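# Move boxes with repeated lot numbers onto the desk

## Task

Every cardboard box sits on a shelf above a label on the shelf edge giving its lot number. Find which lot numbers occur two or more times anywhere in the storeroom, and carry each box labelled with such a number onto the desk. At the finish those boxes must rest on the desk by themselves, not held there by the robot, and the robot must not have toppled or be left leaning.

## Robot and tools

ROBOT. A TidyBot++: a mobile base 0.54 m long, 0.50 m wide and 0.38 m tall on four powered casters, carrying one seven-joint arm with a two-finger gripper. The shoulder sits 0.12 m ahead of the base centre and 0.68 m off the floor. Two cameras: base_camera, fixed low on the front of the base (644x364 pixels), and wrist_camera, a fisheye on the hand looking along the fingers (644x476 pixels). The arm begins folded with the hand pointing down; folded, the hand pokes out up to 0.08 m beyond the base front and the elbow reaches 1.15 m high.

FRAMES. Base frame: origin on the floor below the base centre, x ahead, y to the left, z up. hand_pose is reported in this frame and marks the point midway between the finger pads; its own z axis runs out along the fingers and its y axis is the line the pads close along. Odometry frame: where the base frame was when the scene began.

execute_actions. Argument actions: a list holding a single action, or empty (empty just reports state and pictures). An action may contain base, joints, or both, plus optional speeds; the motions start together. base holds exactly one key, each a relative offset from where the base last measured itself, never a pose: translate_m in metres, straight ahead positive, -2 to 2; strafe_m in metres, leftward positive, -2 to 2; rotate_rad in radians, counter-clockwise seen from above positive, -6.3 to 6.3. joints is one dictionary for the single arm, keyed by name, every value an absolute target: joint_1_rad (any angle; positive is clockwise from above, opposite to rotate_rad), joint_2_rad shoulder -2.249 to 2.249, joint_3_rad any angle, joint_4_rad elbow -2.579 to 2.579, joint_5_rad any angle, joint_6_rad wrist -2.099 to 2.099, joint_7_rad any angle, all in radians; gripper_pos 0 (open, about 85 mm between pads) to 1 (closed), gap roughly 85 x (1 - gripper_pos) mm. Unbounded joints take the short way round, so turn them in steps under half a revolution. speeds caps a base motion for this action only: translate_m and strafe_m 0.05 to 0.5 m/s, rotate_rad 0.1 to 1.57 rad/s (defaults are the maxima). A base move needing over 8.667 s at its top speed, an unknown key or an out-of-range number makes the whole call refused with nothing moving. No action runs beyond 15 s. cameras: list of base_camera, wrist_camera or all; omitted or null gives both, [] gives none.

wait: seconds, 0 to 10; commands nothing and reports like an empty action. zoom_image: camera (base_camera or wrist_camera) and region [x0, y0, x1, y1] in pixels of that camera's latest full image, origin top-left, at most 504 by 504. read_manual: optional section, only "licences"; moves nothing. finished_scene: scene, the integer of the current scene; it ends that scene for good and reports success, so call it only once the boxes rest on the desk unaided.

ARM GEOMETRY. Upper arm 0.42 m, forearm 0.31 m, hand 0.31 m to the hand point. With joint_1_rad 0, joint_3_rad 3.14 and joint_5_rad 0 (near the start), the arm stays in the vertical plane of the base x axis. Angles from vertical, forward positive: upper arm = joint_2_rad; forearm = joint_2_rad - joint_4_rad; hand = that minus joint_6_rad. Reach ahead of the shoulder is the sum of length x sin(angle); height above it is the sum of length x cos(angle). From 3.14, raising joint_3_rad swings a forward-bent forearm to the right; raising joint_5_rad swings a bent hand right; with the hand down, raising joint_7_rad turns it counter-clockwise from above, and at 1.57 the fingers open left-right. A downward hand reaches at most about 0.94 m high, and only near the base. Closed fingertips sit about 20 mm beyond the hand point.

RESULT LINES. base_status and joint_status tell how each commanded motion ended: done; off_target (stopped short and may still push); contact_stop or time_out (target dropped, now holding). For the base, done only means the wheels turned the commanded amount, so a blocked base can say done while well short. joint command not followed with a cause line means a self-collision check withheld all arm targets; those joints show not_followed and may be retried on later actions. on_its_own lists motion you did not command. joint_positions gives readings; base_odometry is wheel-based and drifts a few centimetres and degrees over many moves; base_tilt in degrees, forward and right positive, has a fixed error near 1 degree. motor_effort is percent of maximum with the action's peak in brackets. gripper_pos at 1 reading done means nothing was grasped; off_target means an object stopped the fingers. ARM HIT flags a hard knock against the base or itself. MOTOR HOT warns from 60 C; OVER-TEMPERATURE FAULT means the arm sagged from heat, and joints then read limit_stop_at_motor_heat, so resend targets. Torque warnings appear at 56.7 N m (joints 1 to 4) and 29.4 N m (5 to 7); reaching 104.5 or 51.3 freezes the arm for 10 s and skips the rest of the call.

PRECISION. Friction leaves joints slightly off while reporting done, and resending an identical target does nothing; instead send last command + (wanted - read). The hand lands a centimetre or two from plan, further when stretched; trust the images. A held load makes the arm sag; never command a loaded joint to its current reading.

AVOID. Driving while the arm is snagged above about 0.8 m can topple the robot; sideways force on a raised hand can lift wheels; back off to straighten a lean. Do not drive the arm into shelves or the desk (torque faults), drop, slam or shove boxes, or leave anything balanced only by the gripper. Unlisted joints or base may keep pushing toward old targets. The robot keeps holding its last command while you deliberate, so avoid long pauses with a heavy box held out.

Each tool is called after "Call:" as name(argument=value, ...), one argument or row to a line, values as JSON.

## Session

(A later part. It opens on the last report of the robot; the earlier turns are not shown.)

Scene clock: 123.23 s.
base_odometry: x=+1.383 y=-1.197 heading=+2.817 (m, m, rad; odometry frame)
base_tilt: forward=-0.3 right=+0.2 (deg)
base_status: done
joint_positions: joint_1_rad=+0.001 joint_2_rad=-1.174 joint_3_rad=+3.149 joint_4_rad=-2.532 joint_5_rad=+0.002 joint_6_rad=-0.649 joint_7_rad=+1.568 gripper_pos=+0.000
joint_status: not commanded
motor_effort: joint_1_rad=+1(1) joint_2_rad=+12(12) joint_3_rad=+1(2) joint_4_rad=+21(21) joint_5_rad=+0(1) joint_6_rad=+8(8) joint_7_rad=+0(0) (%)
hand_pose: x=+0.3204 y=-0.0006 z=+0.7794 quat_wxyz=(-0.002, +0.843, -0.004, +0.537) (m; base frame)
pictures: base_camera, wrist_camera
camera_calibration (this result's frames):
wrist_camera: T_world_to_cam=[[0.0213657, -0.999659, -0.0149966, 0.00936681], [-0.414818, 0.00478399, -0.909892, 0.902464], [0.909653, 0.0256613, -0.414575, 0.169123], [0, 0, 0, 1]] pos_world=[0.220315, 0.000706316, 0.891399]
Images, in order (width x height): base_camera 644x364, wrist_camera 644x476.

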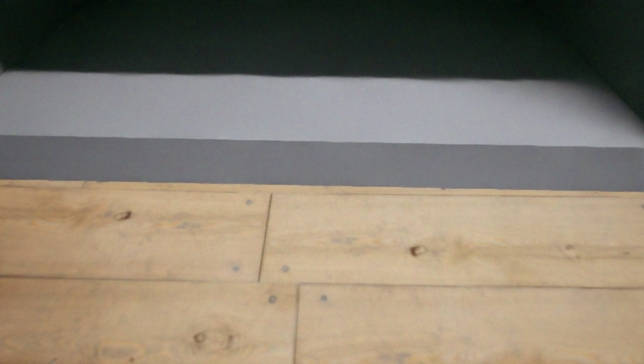

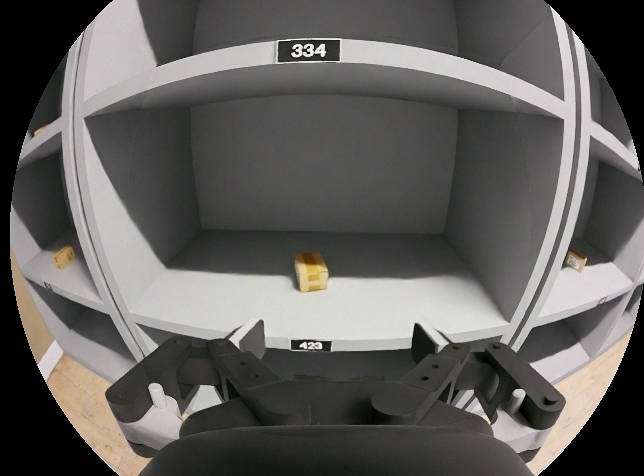

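Call:
zoom_image(
  camera="wrist_camera",
  region=[280, 325, 345, 365],
)

Call:
execute_actions(
  actions=[
    {"base": {"strafe_m": 0.7}, "joints": {"joint_1_rad": -0.45}},
  ],
)

Region (280, 325, 345, 365) of wrist_camera's 644x476 image, scaled by 7.754; it fills the top 310 rows of this view, and the rest is white.

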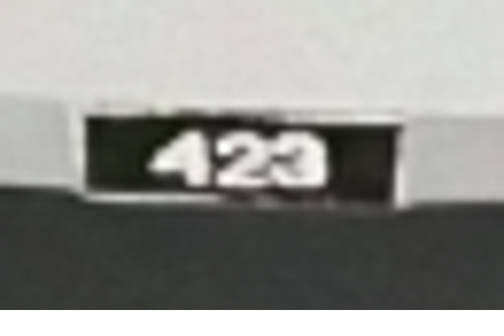

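Scene clock: 126.23 s.
base_odometry: x=+1.160 y=-1.861 heading=+2.818 (m, m, rad; odometry frame)
base_tilt: forward=-0.3 right=+0.2 (deg)
base_status: done
joint_positions: joint_1_rad=-0.425 joint_2_rad=-1.174 joint_3_rad=+3.149 joint_4_rad=-2.532 joint_5_rad=+0.002 joint_6_rad=-0.649 joint_7_rad=+1.568 gripper_pos=+0.000
joint_status: all done
motor_effort: joint_1_rad=+0(2) joint_2_rad=+12(13) joint_3_rad=+1(2) joint_4_rad=+21(20) joint_5_rad=+1(1) joint_6_rad=+8(8) joint_7_rad=+0(0) (%)
hand_pose: x=+0.3026 y=+0.0827 z=+0.7794 quat_wxyz=(-0.115, +0.825, +0.174, +0.525) (m; base frame)
pictures: base_camera, wrist_camera
camera_calibration (this result's frames):
wrist_camera: T_world_to_cam=[[0.432754, -0.901388, -0.0149659, -0.039609], [-0.37946, -0.167069, -0.909999, 0.898206], [0.817762, 0.399485, -0.41434, 0.179894], [0, 0, 0, 1]] pos_world=[0.210863, 0.042494, 0.891311]
Images, in order (width x height): base_camera 644x364, wrist_camera 644x476.

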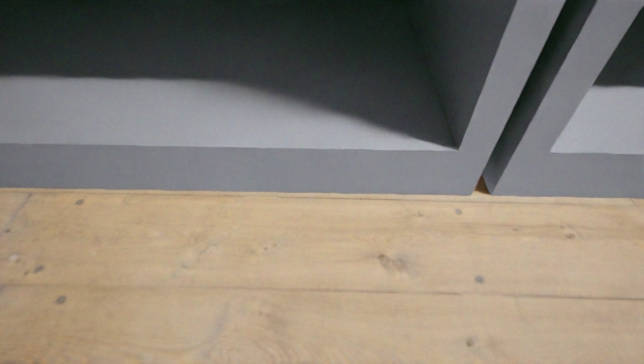

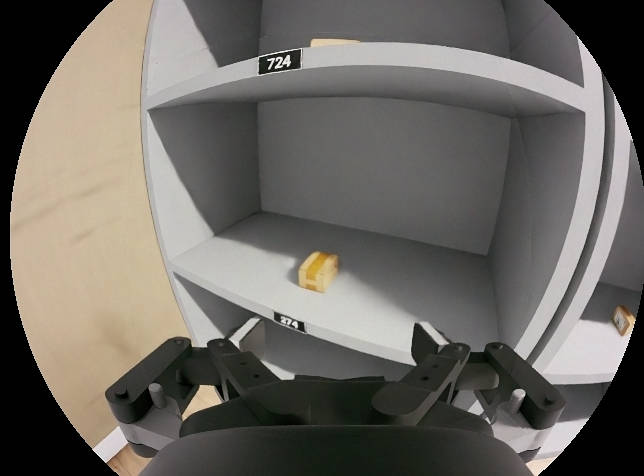

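Call:
zoom_image(
  camera="wrist_camera",
  region=[260, 300, 320, 340],
)

Region (260, 300, 320, 340) of wrist_camera's 644x476 image, scaled by 8.400.

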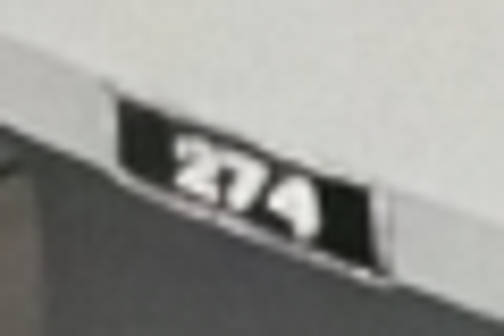

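Call:
execute_actions(
  actions=[
    {"base": {"strafe_m": -1.6}, "joints": {"joint_1_rad": 0.02, "joint_6_rad": -0.8}},
  ],
)

Scene clock: 132.07 s.
base_odometry: x=+1.671 y=-0.344 heading=+2.817 (m, m, rad; odometry frame)
base_tilt: forward=-0.3 right=+0.3 (deg)
base_status: done
joint_positions: joint_1_rad=-0.001 joint_2_rad=-1.175 joint_3_rad=+3.148 joint_4_rad=-2.532 joint_5_rad=+0.002 joint_6_rad=-0.779 joint_7_rad=+1.568 gripper_pos=+0.000
joint_status: all done
motor_effort: joint_1_rad=+0(2) joint_2_rad=+13(13) joint_3_rad=+1(2) joint_4_rad=+20(21) joint_5_rad=+0(1) joint_6_rad=+7(8) joint_7_rad=+0(0) (%)
hand_pose: x=+0.3008 y=+0.0002 z=+0.7439 quat_wxyz=(-0.002, +0.876, -0.003, +0.482) (m; base frame)
pictures: base_camera, wrist_camera
camera_calibration (this result's frames):
wrist_camera: T_world_to_cam=[[0.0224299, -0.999595, -0.0174924, 0.0115632], [-0.528588, 0.00299386, -0.848873, 0.850844], [0.848582, 0.0282865, -0.528307, 0.275142], [0, 0, 0, 1]] pos_world=[0.216006, 0.00122841, 0.86782]
Images, in order (width x height): base_camera 644x364, wrist_camera 644x476.

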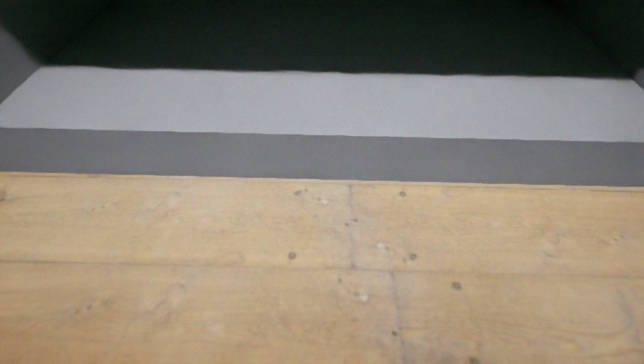

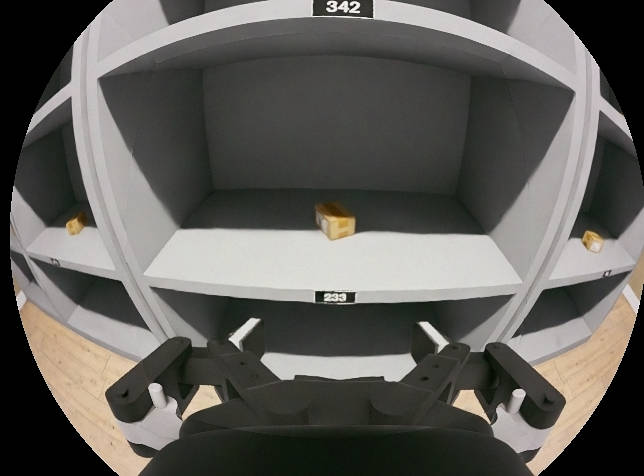

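Call:
zoom_image(
  camera="wrist_camera",
  region=[305, 280, 365, 315],
)

Region (305, 280, 365, 315) of wrist_camera's 644x476 image, scaled by 8.400; it fills the top 294 rows of this view, and the rest is white.

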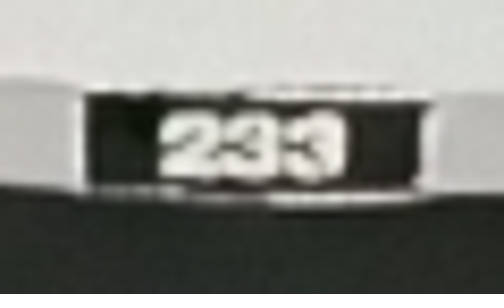

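Call:
execute_actions(
  actions=[
    {"base": {"strafe_m": -0.93}, "joints": {"joint_2_rad": -0.475, "joint_3_rad": 3.125, "joint_4_rad": -1.46, "joint_6_rad": -1.135}},
  ],
)

Scene clock: 135.83 s.
base_odometry: x=+1.968 y=+0.537 heading=+2.817 (m, m, rad; odometry frame)
base_tilt: forward=-0.3 right=+0.2 (deg)
base_status: done
joint_positions: joint_1_rad=+0.000 joint_2_rad=-0.497 joint_3_rad=+3.138 joint_4_rad=-1.475 joint_5_rad=+0.002 joint_6_rad=-1.113 joint_7_rad=+1.568 gripper_pos=+0.000
joint_status: all done
motor_effort: joint_1_rad=+0(1) joint_2_rad=-2(13) joint_3_rad=+1(1) joint_4_rad=+18(21) joint_5_rad=+0(0) joint_6_rad=+7(8) joint_7_rad=+0(0) (%)
hand_pose: x=+0.4493 y=+0.0023 z=+1.0721 quat_wxyz=(+0.000, +0.865, +0.001, +0.501) (m; base frame)
pictures: base_camera, wrist_camera
camera_calibration (this result's frames):
wrist_camera: T_world_to_cam=[[0.0266762, -0.999605, -0.00886505, 0.0049539], [-0.490431, -0.0053594, -0.871463, 1.21505], [0.871071, 0.027595, -0.490381, 0.271734], [0, 0, 0, 1]] pos_world=[0.359067, 0.00396539, 1.19217]
Images, in order (width x height): base_camera 644x364, wrist_camera 644x476.

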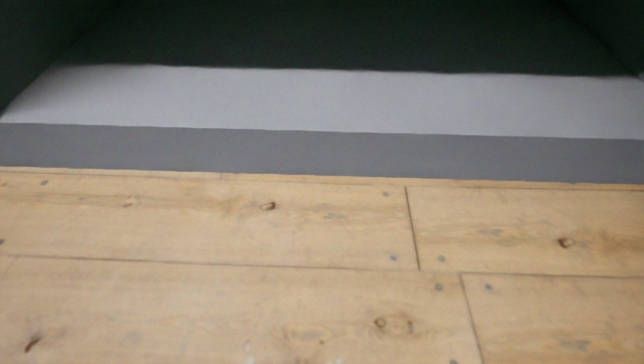

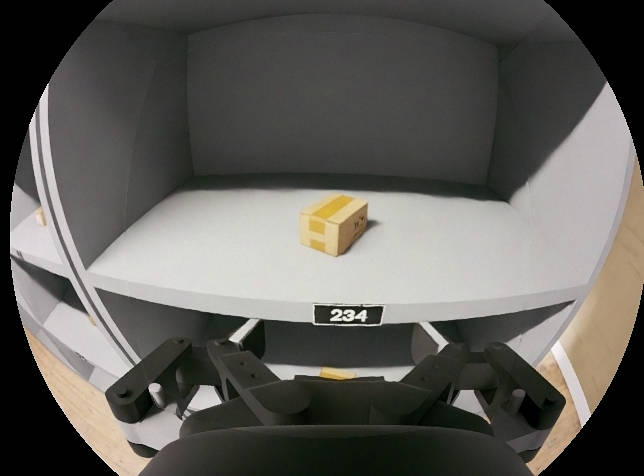

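Call:
zoom_image(
  camera="wrist_camera",
  region=[280, 180, 400, 270],
)

Region (280, 180, 400, 270) of wrist_camera's 644x476 image, scaled by 4.200; it fills the top 378 rows of this view, and the rest is white.

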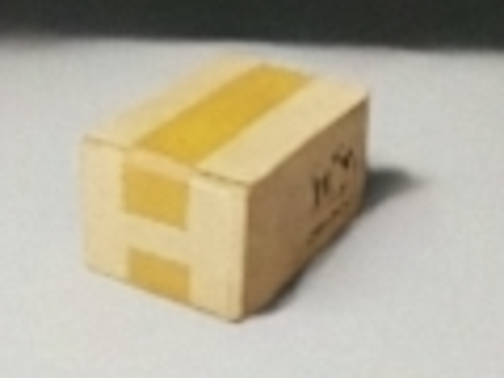

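Call:
execute_actions(
  actions=[
    {"base": {"strafe_m": 0.013}, "joints": {"joint_1_rad": 0.0, "joint_2_rad": -0.3, "joint_4_rad": -1.525, "joint_6_rad": -0.884}},
  ],
  cameras=["wrist_camera"],
)

Scene clock: 138.60 s.
base_odometry: x=+1.964 y=+0.525 heading=+2.817 (m, m, rad; odometry frame)
base_tilt: forward=-0.3 right=+0.2 (deg)
base_status: done
joint_positions: joint_1_rad=+0.000 joint_2_rad=-0.304 joint_3_rad=+3.130 joint_4_rad=-1.515 joint_5_rad=+0.002 joint_6_rad=-0.901 joint_7_rad=+1.568 gripper_pos=+0.000
joint_status: all done
motor_effort: joint_1_rad=+0(0) joint_2_rad=-10(14) joint_3_rad=+1(3) joint_4_rad=+19(21) joint_5_rad=+0(1) joint_6_rad=+7(8) joint_7_rad=+0(0) (%)
hand_pose: x=+0.5539 y=+0.0070 z=+1.0335 quat_wxyz=(-0.001, +0.870, +0.005, +0.492) (m; base frame)
pictures: wrist_camera
camera_calibration (this result's frames):
wrist_camera: T_world_to_cam=[[0.0352503, -0.999351, -0.00737616, 0.000219769], [-0.507876, -0.0115568, -0.861353, 1.23198], [0.860709, 0.0341091, -0.507954, 0.185404], [0, 0, 0, 1]] pos_world=[0.466109, 0.00813346, 1.15535]
Images, in order (width x height): wrist_camera 644x476.

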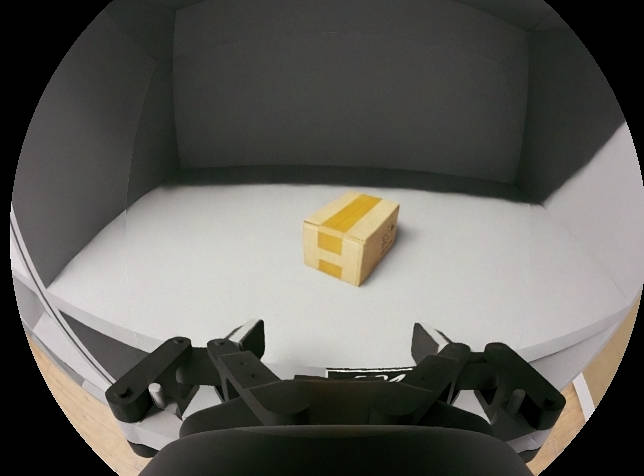

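Call:
execute_actions(
  actions=[
    {"base": {"translate_m": 0.135}, "joints": {"joint_3_rad": 3.152, "joint_4_rad": -1.548}, "speeds": {"translate_m": 0.12}},
  ],
  cameras=["wrist_camera"],
)

Scene clock: 140.90 s.
base_odometry: x=+1.836 y=+0.568 heading=+2.816 (m, m, rad; odometry frame)
base_tilt: forward=-0.3 right=+0.2 (deg)
base_status: done
joint_positions: joint_1_rad=+0.000 joint_2_rad=-0.303 joint_3_rad=+3.144 joint_4_rad=-1.535 joint_5_rad=+0.002 joint_6_rad=-0.901 joint_7_rad=+1.568 gripper_pos=+0.000
joint_status: all done
motor_effort: joint_1_rad=+0(0) joint_2_rad=-11(13) joint_3_rad=+0(2) joint_4_rad=+20(21) joint_5_rad=+0(1) joint_6_rad=+7(8) joint_7_rad=+0(0) (%)
hand_pose: x=+0.5532 y=-0.0002 z=+1.0222 quat_wxyz=(+0.001, +0.875, -0.002, +0.483) (m; base frame)
pictures: wrist_camera
camera_calibration (this result's frames):
wrist_camera: T_world_to_cam=[[0.0216835, -0.999692, -0.0120366, 0.00516553], [-0.525206, -0.00114581, -0.850974, 1.22083], [0.850699, 0.0247739, -0.52507, 0.203555], [0, 0, 0, 1]] pos_world=[0.467912, 0.00151994, 1.14584]
Images, in order (width x height): wrist_camera 644x476.

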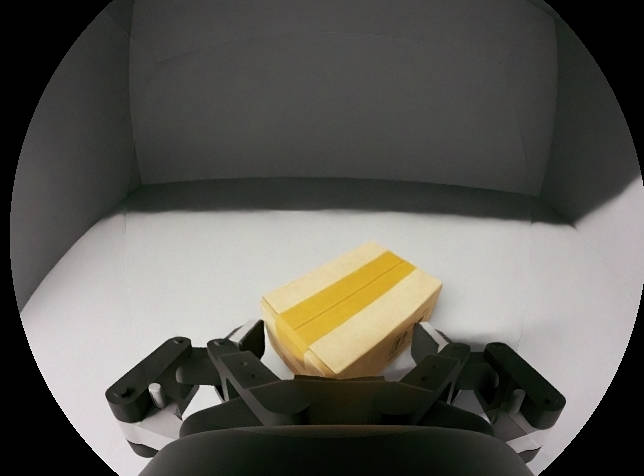

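Call:
execute_actions(
  actions=[
    {"base": {"translate_m": -0.016}, "joints": {"joint_3_rad": 3.144}},
  ],
  cameras=[],
)

Call:
execute_actions(
  actions=[
    {"base": {"strafe_m": 0.009}, "speeds": {"strafe_m": 0.05}},
  ],
  cameras=["wrist_camera"],
)

Scene clock: 141.90 s.
base_odometry: x=+1.851 y=+0.563 heading=+2.816 (m, m, rad; odometry frame)
base_tilt: forward=-0.3 right=+0.2 (deg)
base_status: done
joint_positions: joint_1_rad=+0.000 joint_2_rad=-0.306 joint_3_rad=+3.144 joint_4_rad=-1.535 joint_5_rad=+0.002 joint_6_rad=-0.901 joint_7_rad=+1.568 gripper_pos=+0.000
joint_status: all done
motor_effort: joint_1_rad=+0(1) joint_2_rad=-10(15) joint_3_rad=+0(1) joint_4_rad=+20(21) joint_5_rad=+0(1) joint_6_rad=+7(8) joint_7_rad=+0(0) (%)
hand_pose: x=+0.5524 y=-0.0002 z=+1.0233 quat_wxyz=(+0.001, +0.875, -0.002, +0.485) (m; base frame)
pictures: none
No camera images: the call's "cameras" was empty. Leave "cameras" out to get every camera's image.

Scene clock: 142.53 s.
base_odometry: x=+1.848 y=+0.554 heading=+2.816 (m, m, rad; odometry frame)
base_tilt: forward=-0.3 right=+0.2 (deg)
base_status: done
joint_positions: joint_1_rad=+0.000 joint_2_rad=-0.306 joint_3_rad=+3.143 joint_4_rad=-1.535 joint_5_rad=+0.002 joint_6_rad=-0.901 joint_7_rad=+1.568 gripper_pos=+0.000
joint_status: not commanded
motor_effort: joint_1_rad=+1(0) joint_2_rad=-10(12) joint_3_rad=+1(3) joint_4_rad=+20(21) joint_5_rad=+1(0) joint_6_rad=+7(7) joint_7_rad=+0(0) (%)
hand_pose: x=+0.5524 y=+0.0000 z=+1.0233 quat_wxyz=(+0.000, +0.875, -0.002, +0.485) (m; base frame)
pictures: wrist_camera
camera_calibration (this result's frames):
wrist_camera: T_world_to_cam=[[0.0221842, -0.999683, -0.0119195, 0.00505853], [-0.52305, -0.00144493, -0.852301, 1.22146], [0.852013, 0.0251421, -0.522916, 0.201861], [0, 0, 0, 1]] pos_world=[0.466783, 0.00174665, 1.14667]
Images, in order (width x height): wrist_camera 644x476.

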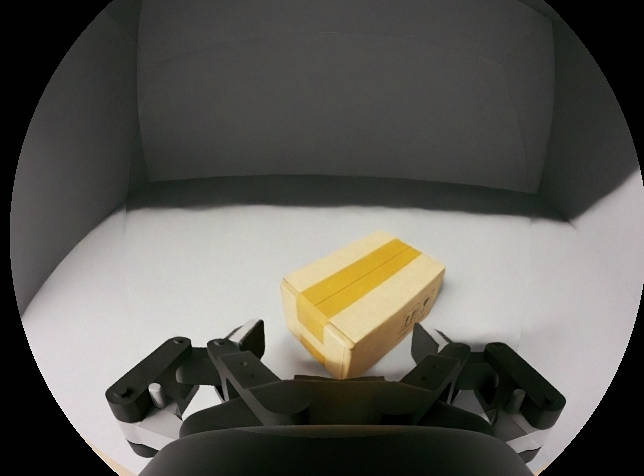

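Call:
execute_actions(
  actions=[
    {"base": {"translate_m": 0.055}, "speeds": {"translate_m": 0.07}},
  ],
  cameras=["wrist_camera"],
)

Scene clock: 143.97 s.
base_odometry: x=+1.796 y=+0.572 heading=+2.816 (m, m, rad; odometry frame)
base_tilt: forward=-0.3 right=+0.2 (deg)
base_status: done
joint_positions: joint_1_rad=+0.000 joint_2_rad=-0.305 joint_3_rad=+3.143 joint_4_rad=-1.535 joint_5_rad=+0.002 joint_6_rad=-0.901 joint_7_rad=+1.568 gripper_pos=+0.000
joint_status: not commanded
motor_effort: joint_1_rad=+1(1) joint_2_rad=-10(14) joint_3_rad=+1(2) joint_4_rad=+20(20) joint_5_rad=+1(1) joint_6_rad=+7(8) joint_7_rad=+0(0) (%)
hand_pose: x=+0.5526 y=+0.0000 z=+1.0230 quat_wxyz=(+0.000, +0.875, -0.002, +0.484) (m; base frame)
pictures: wrist_camera
camera_calibration (this result's frames):
wrist_camera: T_world_to_cam=[[0.0221772, -0.999683, -0.0119325, 0.0050676], [-0.523561, -0.00144528, -0.851987, 1.22129], [0.851699, 0.0251421, -0.523427, 0.202223], [0, 0, 0, 1]] pos_world=[0.467074, 0.00174678, 1.14643]
Images, in order (width x height): wrist_camera 644x476.

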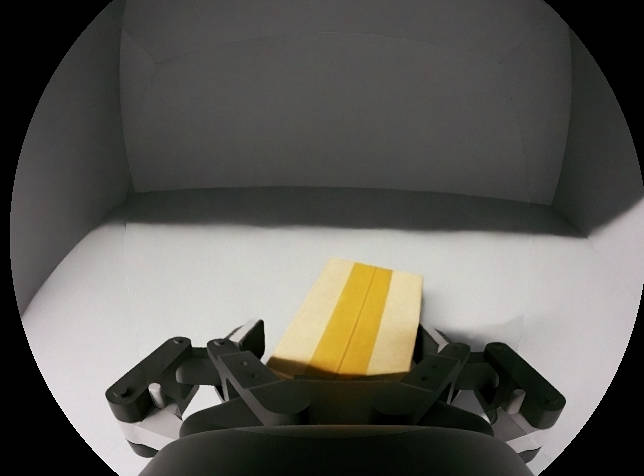

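Call:
execute_actions(
  actions=[
    {"joints": {"gripper_pos": 1.0}},
  ],
  cameras=["wrist_camera"],
)

Scene clock: 145.23 s.
base_odometry: x=+1.796 y=+0.572 heading=+2.816 (m, m, rad; odometry frame)
base_tilt: forward=-0.3 right=+0.2 (deg)
base_status: not commanded
joint_positions: joint_1_rad=+0.000 joint_2_rad=-0.305 joint_3_rad=+3.143 joint_4_rad=-1.535 joint_5_rad=+0.002 joint_6_rad=-0.899 joint_7_rad=+1.568 gripper_pos=+0.350
joint_status: gripper_pos off_target (ended at +0.350, target +1.000)
motor_effort: joint_1_rad=+0(0) joint_2_rad=-10(10) joint_3_rad=+1(1) joint_4_rad=+19(20) joint_5_rad=+1(1) joint_6_rad=+6(8) joint_7_rad=+0(0) (%)
hand_pose: x=+0.5530 y=+0.0000 z=+1.0235 quat_wxyz=(+0.000, +0.874, -0.002, +0.485) (m; base frame)
pictures: wrist_camera
camera_calibration (this result's frames):
wrist_camera: T_world_to_cam=[[0.0222032, -0.999683, -0.011885, 0.00500373], [-0.521895, -0.00145022, -0.853008, 1.22202], [0.852721, 0.0251422, -0.521762, 0.199952], [0, 0, 0, 1]] pos_world=[0.467154, 0.0017471, 1.14678]
Images, in order (width x height): wrist_camera 644x476.

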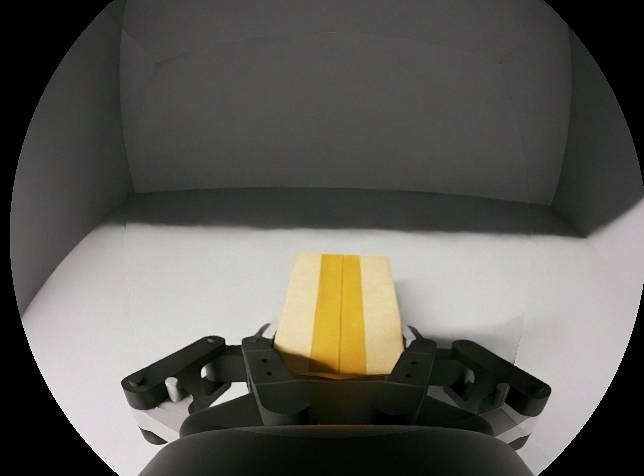

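Call:
execute_actions(
  actions=[
    {"base": {"translate_m": -0.15}, "joints": {"joint_2_rad": -0.75, "joint_4_rad": -1.5, "joint_6_rad": -1.1}},
  ],
)

Scene clock: 147.20 s.
base_odometry: x=+1.938 y=+0.524 heading=+2.816 (m, m, rad; odometry frame)
base_tilt: forward=-0.3 right=+0.2 (deg)
base_status: done
joint_positions: joint_1_rad=+0.000 joint_2_rad=-0.749 joint_3_rad=+3.144 joint_4_rad=-1.511 joint_5_rad=+0.001 joint_6_rad=-1.085 joint_7_rad=+1.568 gripper_pos=+0.350
joint_status: all done
motor_effort: joint_1_rad=+0(1) joint_2_rad=+7(16) joint_3_rad=+2(2) joint_4_rad=+17(22) joint_5_rad=+1(0) joint_6_rad=+9(9) joint_7_rad=+0(1) (%)
hand_pose: x=+0.3490 y=+0.0001 z=+1.1326 quat_wxyz=(+0.000, +0.798, -0.002, +0.603) (m; base frame)
pictures: base_camera, wrist_camera
camera_calibration (this result's frames):
wrist_camera: T_world_to_cam=[[0.0249247, -0.999669, -0.00630992, 0.00364117], [-0.264239, -0.000500605, -0.964457, 1.24488], [0.964135, 0.0257061, -0.264164, 0.100162], [0, 0, 0, 1]] pos_world=[0.232286, 0.00168837, 1.22712]
Images, in order (width x height): base_camera 644x364, wrist_camera 644x476.

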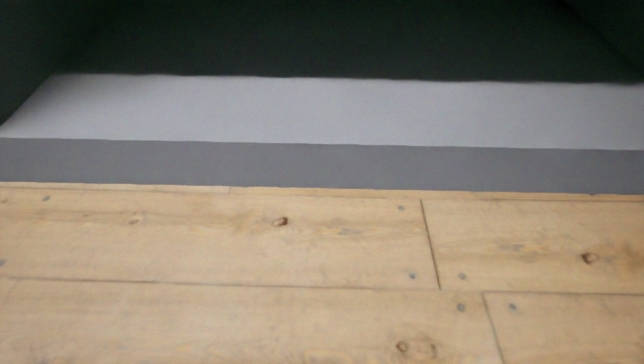

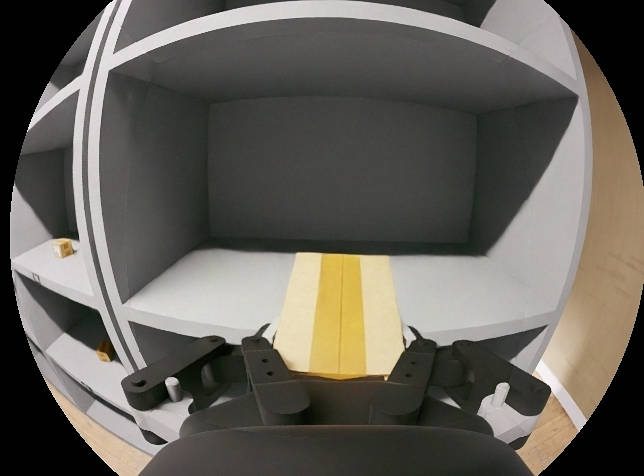

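Call:
execute_actions(
  actions=[
    {"base": {"strafe_m": -0.87}},
  ],
)

Scene clock: 150.70 s.
base_odometry: x=+2.217 y=+1.348 heading=+2.816 (m, m, rad; odometry frame)
base_tilt: forward=-0.3 right=+0.2 (deg)
base_status: done
joint_positions: joint_1_rad=+0.000 joint_2_rad=-0.749 joint_3_rad=+3.144 joint_4_rad=-1.511 joint_5_rad=+0.001 joint_6_rad=-1.085 joint_7_rad=+1.568 gripper_pos=+0.350
joint_status: not commanded
motor_effort: joint_1_rad=+1(0) joint_2_rad=+7(8) joint_3_rad=+1(3) joint_4_rad=+17(17) joint_5_rad=+0(1) joint_6_rad=+9(9) joint_7_rad=+0(0) (%)
hand_pose: x=+0.3489 y=+0.0002 z=+1.1324 quat_wxyz=(-0.001, +0.798, -0.002, +0.603) (m; base frame)
pictures: base_camera, wrist_camera
camera_calibration (this result's frames):
wrist_camera: T_world_to_cam=[[0.0253155, -0.999655, -0.00695336, 0.00434682], [-0.264655, 0.0000055684, -0.964343, 1.24477], [0.964011, 0.026253, -0.264563, 0.100655], [0, 0, 0, 1]] pos_world=[0.232291, 0.0016959, 1.22704]
Images, in order (width x height): base_camera 644x364, wrist_camera 644x476.

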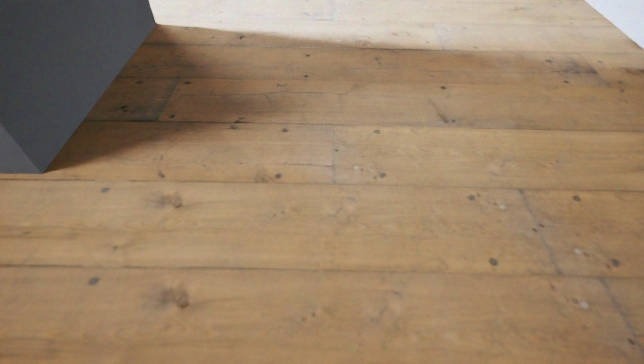

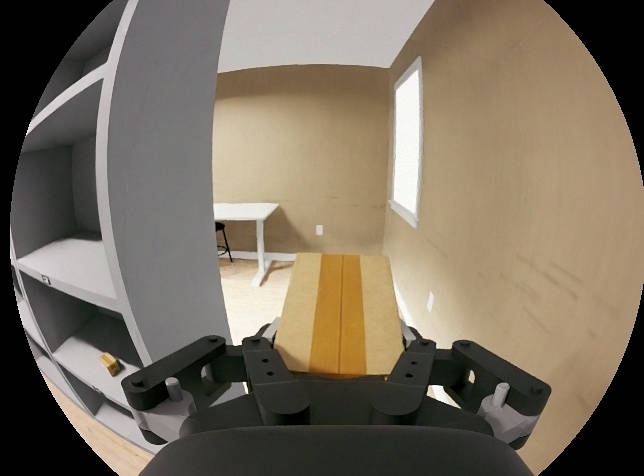

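Call:
execute_actions(
  actions=[
    {"base": {"translate_m": 1.85}, "joints": {"joint_2_rad": 0.3, "joint_4_rad": -1.42, "joint_6_rad": -0.36}},
  ],
  cameras=["wrist_camera"],
)

Call:
execute_actions(
  actions=[
    {"base": {"strafe_m": 0.8}, "joints": {"joint_2_rad": 0.44, "joint_4_rad": -1.38, "joint_6_rad": -0.22}},
  ],
)

Scene clock: 156.27 s.
base_odometry: x=+0.464 y=+1.941 heading=+2.816 (m, m, rad; odometry frame)
base_tilt: forward=-0.3 right=+0.2 (deg)
base_status: done
joint_positions: joint_1_rad=+0.000 joint_2_rad=+0.295 joint_3_rad=+3.144 joint_4_rad=-1.439 joint_5_rad=+0.001 joint_6_rad=-0.382 joint_7_rad=+1.568 gripper_pos=+0.350
joint_status: all done
motor_effort: joint_1_rad=+1(0) joint_2_rad=-35(37) joint_3_rad=+1(1) joint_4_rad=+22(23) joint_5_rad=+0(1) joint_6_rad=+8(10) joint_7_rad=+0(0) (%)
hand_pose: x=+0.8177 y=+0.0002 z=+0.8720 quat_wxyz=(+0.000, +0.871, -0.002, +0.491) (m; base frame)
pictures: wrist_camera
camera_calibration (this result's frames):
wrist_camera: T_world_to_cam=[[0.0228643, -0.999671, -0.0116453, -0.00328966], [-0.511141, -0.00167839, -0.859495, 1.22776], [0.859193, 0.0256041, -0.511011, -0.119534], [0, 0, 0, 1]] pos_world=[0.730336, 0.00183265, 0.99413]
Images, in order (width x height): wrist_camera 644x476.

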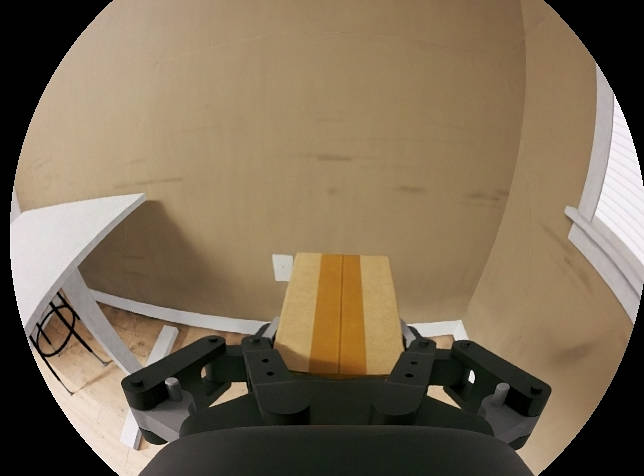

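Scene clock: 159.23 s.
base_odometry: x=+0.208 y=+1.183 heading=+2.816 (m, m, rad; odometry frame)
base_tilt: forward=-0.3 right=+0.2 (deg)
base_status: done
joint_positions: joint_1_rad=+0.000 joint_2_rad=+0.439 joint_3_rad=+3.144 joint_4_rad=-1.398 joint_5_rad=+0.001 joint_6_rad=-0.244 joint_7_rad=+1.568 gripper_pos=+0.350
joint_status: all done
motor_effort: joint_1_rad=+0(4) joint_2_rad=-39(42) joint_3_rad=+0(1) joint_4_rad=+21(22) joint_5_rad=+0(0) joint_6_rad=+8(9) joint_7_rad=+0(0) (%)
hand_pose: x=+0.8727 y=+0.0003 z=+0.8275 quat_wxyz=(+0.000, +0.863, -0.001, +0.505) (m; base frame)
pictures: base_camera, wrist_camera
camera_calibration (this result's frames):
wrist_camera: T_world_to_cam=[[0.0236559, -0.999664, -0.0105988, -0.00646292], [-0.48155, -0.00210322, -0.876416, 1.20588], [0.876099, 0.0258362, -0.481438, -0.228763], [0, 0, 0, 1]] pos_world=[0.781264, 0.00198586, 0.94665]
Images, in order (width x height): base_camera 644x364, wrist_camera 644x476.

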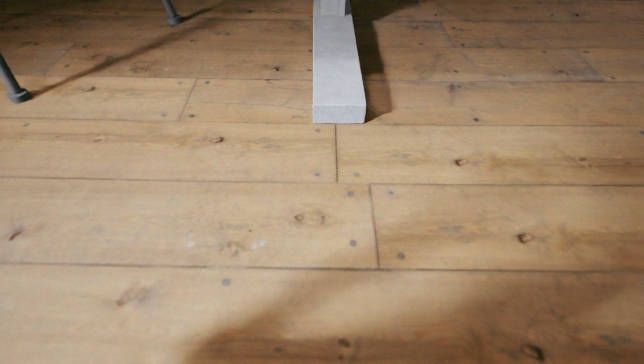

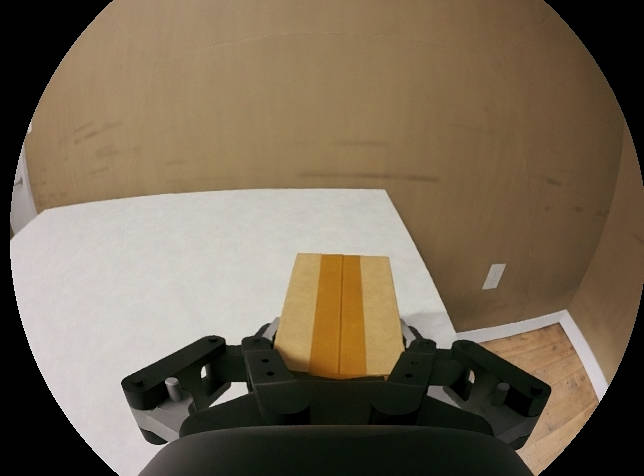

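Call:
execute_actions(
  actions=[
    {"joints": {"joint_1_rad": -0.2, "joint_2_rad": 0.535, "joint_6_rad": -0.17}},
  ],
  cameras=[],
)

Call:
execute_actions(
  actions=[
    {"joints": {"joint_2_rad": 0.585, "joint_6_rad": -0.152}},
  ],
  cameras=["wrist_camera"],
)

Scene clock: 160.70 s.
base_odometry: x=+0.208 y=+1.183 heading=+2.816 (m, m, rad; odometry frame)
base_tilt: forward=-0.3 right=+0.2 (deg)
base_status: not commanded
joint_positions: joint_1_rad=-0.196 joint_2_rad=+0.528 joint_3_rad=+3.140 joint_4_rad=-1.398 joint_5_rad=+0.001 joint_6_rad=-0.196 joint_7_rad=+1.568 gripper_pos=+0.350
joint_status: all done
motor_effort: joint_1_rad=+1(5) joint_2_rad=-42(44) joint_3_rad=+0(2) joint_4_rad=+21(21) joint_5_rad=+1(0) joint_6_rad=+8(9) joint_7_rad=+0(0) (%)
hand_pose: x=+0.8758 y=+0.1523 z=+0.7728 quat_wxyz=(-0.049, +0.869, +0.085, +0.485) (m; base frame)
pictures: none
No camera images: the call's "cameras" was empty. Leave "cameras" out to get every camera's image.

Scene clock: 161.47 s.
base_odometry: x=+0.208 y=+1.183 heading=+2.816 (m, m, rad; odometry frame)
base_tilt: forward=-0.3 right=+0.2 (deg)
base_status: not commanded
joint_positions: joint_1_rad=-0.196 joint_2_rad=+0.564 joint_3_rad=+3.140 joint_4_rad=-1.395 joint_5_rad=+0.001 joint_6_rad=-0.170 joint_7_rad=+1.569 gripper_pos=+0.350
joint_status: all done
motor_effort: joint_1_rad=+0(1) joint_2_rad=-42(45) joint_3_rad=+0(0) joint_4_rad=+20(21) joint_5_rad=+0(0) joint_6_rad=+8(7) joint_7_rad=+0(0) (%)
hand_pose: x=+0.8836 y=+0.1538 z=+0.7537 quat_wxyz=(-0.048, +0.870, +0.085, +0.483) (m; base frame)
pictures: wrist_camera
camera_calibration (this result's frames):
wrist_camera: T_world_to_cam=[[0.219859, -0.975446, -0.0129339, -0.0293697], [-0.511549, -0.103991, -0.852938, 1.17125], [0.83065, 0.194143, -0.521852, -0.233064], [0, 0, 0, 1]] pos_world=[0.799205, 0.138398, 0.877001]
Images, in order (width x height): wrist_camera 644x476.

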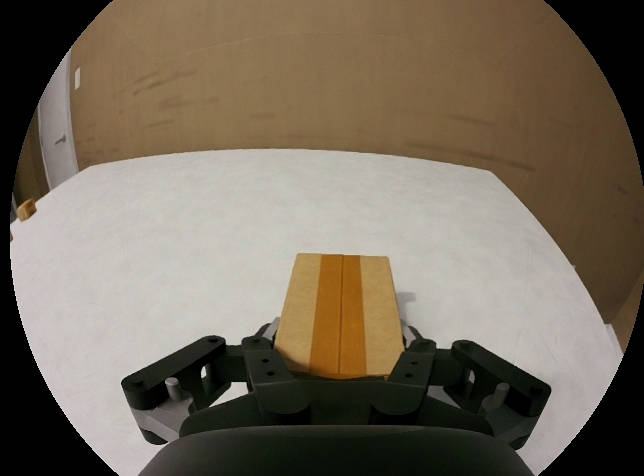

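Call:
execute_actions(
  actions=[],
)

Scene clock: 162.77 s.
base_odometry: x=+0.208 y=+1.183 heading=+2.816 (m, m, rad; odometry frame)
base_tilt: forward=-0.3 right=+0.2 (deg)
base_status: not commanded
joint_positions: joint_1_rad=-0.196 joint_2_rad=+0.565 joint_3_rad=+3.140 joint_4_rad=-1.394 joint_5_rad=+0.001 joint_6_rad=-0.170 joint_7_rad=+1.569 gripper_pos=+0.350
joint_status: all done
motor_effort: joint_1_rad=+0(1) joint_2_rad=-41(45) joint_3_rad=+0(0) joint_4_rad=+19(21) joint_5_rad=+0(0) joint_6_rad=+7(7) joint_7_rad=+0(0) (%)
hand_pose: x=+0.8839 y=+0.1539 z=+0.7536 quat_wxyz=(-0.048, +0.870, +0.085, +0.483) (m; base frame)
pictures: base_camera, wrist_camera
camera_calibration (this result's frames):
wrist_camera: T_world_to_cam=[[0.21986, -0.975446, -0.0129325, -0.029381], [-0.511476, -0.103975, -0.852984, 1.17127], [0.830695, 0.194152, -0.521777, -0.233496], [0, 0, 0, 1]] pos_world=[0.7995, 0.138457, 0.87686]
Images, in order (width x height): base_camera 644x364, wrist_camera 644x476.

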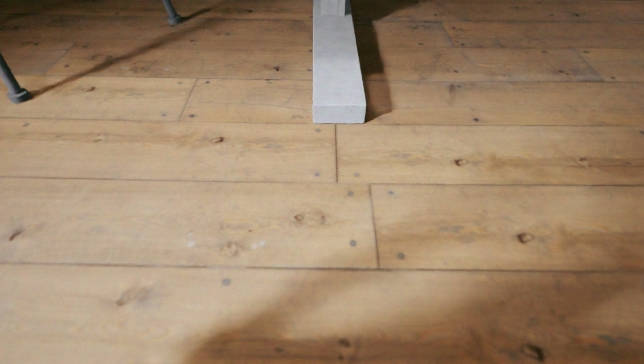

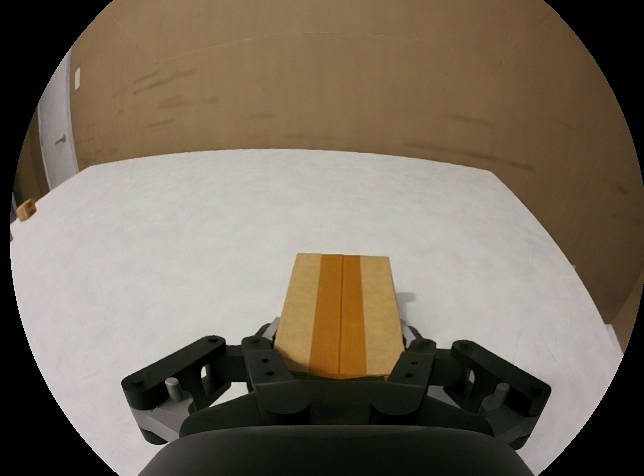

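Call:
execute_actions(
  actions=[
    {"joints":{"joint_2_rad":0.565,"gripper_pos":0.05}},
  ],
  cameras=["wrist_camera"],
)

Call:
execute_actions(
  actions=[
    {"joints":{"joint_2_rad":0.2}},
  ],
  cameras=["wrist_camera"],
)

Scene clock: 164.03 s.
base_odometry: x=+0.208 y=+1.183 heading=+2.816 (m, m, rad; odometry frame)
base_tilt: forward=-0.3 right=+0.2 (deg)
base_status: not commanded
joint_positions: joint_1_rad=-0.196 joint_2_rad=+0.565 joint_3_rad=+3.140 joint_4_rad=-1.394 joint_5_rad=+0.001 joint_6_rad=-0.170 joint_7_rad=+1.569 gripper_pos=+0.050
joint_status: all done
motor_effort: joint_1_rad=+1(1) joint_2_rad=-41(43) joint_3_rad=+0(0) joint_4_rad=+19(20) joint_5_rad=+0(1) joint_6_rad=+7(8) joint_7_rad=+0(0) (%)
hand_pose: x=+0.8839 y=+0.1539 z=+0.7536 quat_wxyz=(-0.048, +0.870, +0.085, +0.483) (m; base frame)
pictures: wrist_camera
camera_calibration (this result's frames):
wrist_camera: T_world_to_cam=[[0.21986, -0.975446, -0.0129324, -0.0293811], [-0.511476, -0.103975, -0.852984, 1.17127], [0.830695, 0.194152, -0.521777, -0.233496], [0, 0, 0, 1]] pos_world=[0.7995, 0.138457, 0.87686]
Images, in order (width x height): wrist_camera 644x476.

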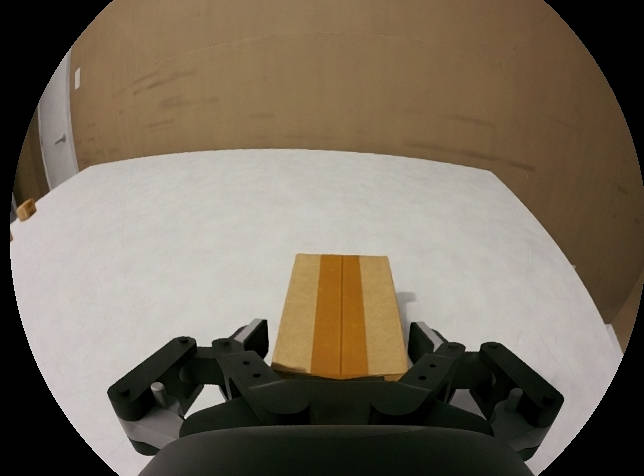

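Scene clock: 165.53 s.
base_odometry: x=+0.208 y=+1.183 heading=+2.816 (m, m, rad; odometry frame)
base_tilt: forward=-0.3 right=+0.2 (deg)
base_status: not commanded
joint_positions: joint_1_rad=-0.196 joint_2_rad=+0.197 joint_3_rad=+3.140 joint_4_rad=-1.385 joint_5_rad=+0.001 joint_6_rad=-0.168 joint_7_rad=+1.569 gripper_pos=+0.050
joint_status: all done
motor_effort: joint_1_rad=+0(0) joint_2_rad=-30(45) joint_3_rad=+1(0) joint_4_rad=+22(22) joint_5_rad=+0(1) joint_6_rad=+8(8) joint_7_rad=+0(0) (%)
hand_pose: x=+0.8080 y=+0.1388 z=+1.0359 quat_wxyz=(-0.064, +0.764, +0.075, +0.638) (m; base frame)
pictures: wrist_camera
camera_calibration (this result's frames):
wrist_camera: T_world_to_cam=[[0.222765, -0.974869, -0.00250866, -0.0369679], [-0.165185, -0.0352096, -0.985634, 1.21978], [0.960776, 0.219979, -0.168877, -0.494493], [0, 0, 0, 1]] pos_world=[0.684822, 0.115687, 1.11866]
Images, in order (width x height): wrist_camera 644x476.

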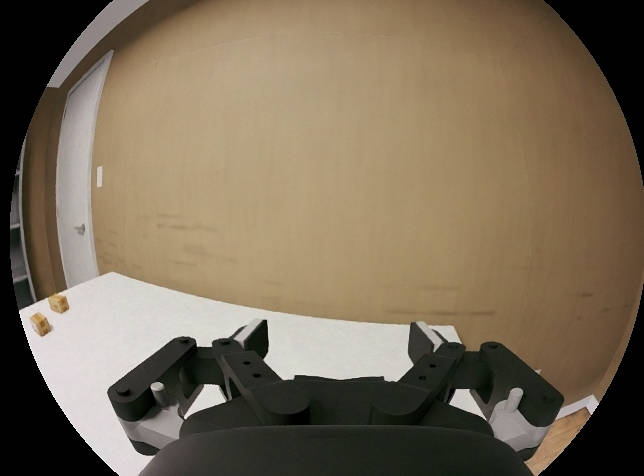

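Two boxes visible on the desk, and the third was released on it.

Call:
finished_scene(
  scene=1,
)

The scene is finished: the task was done.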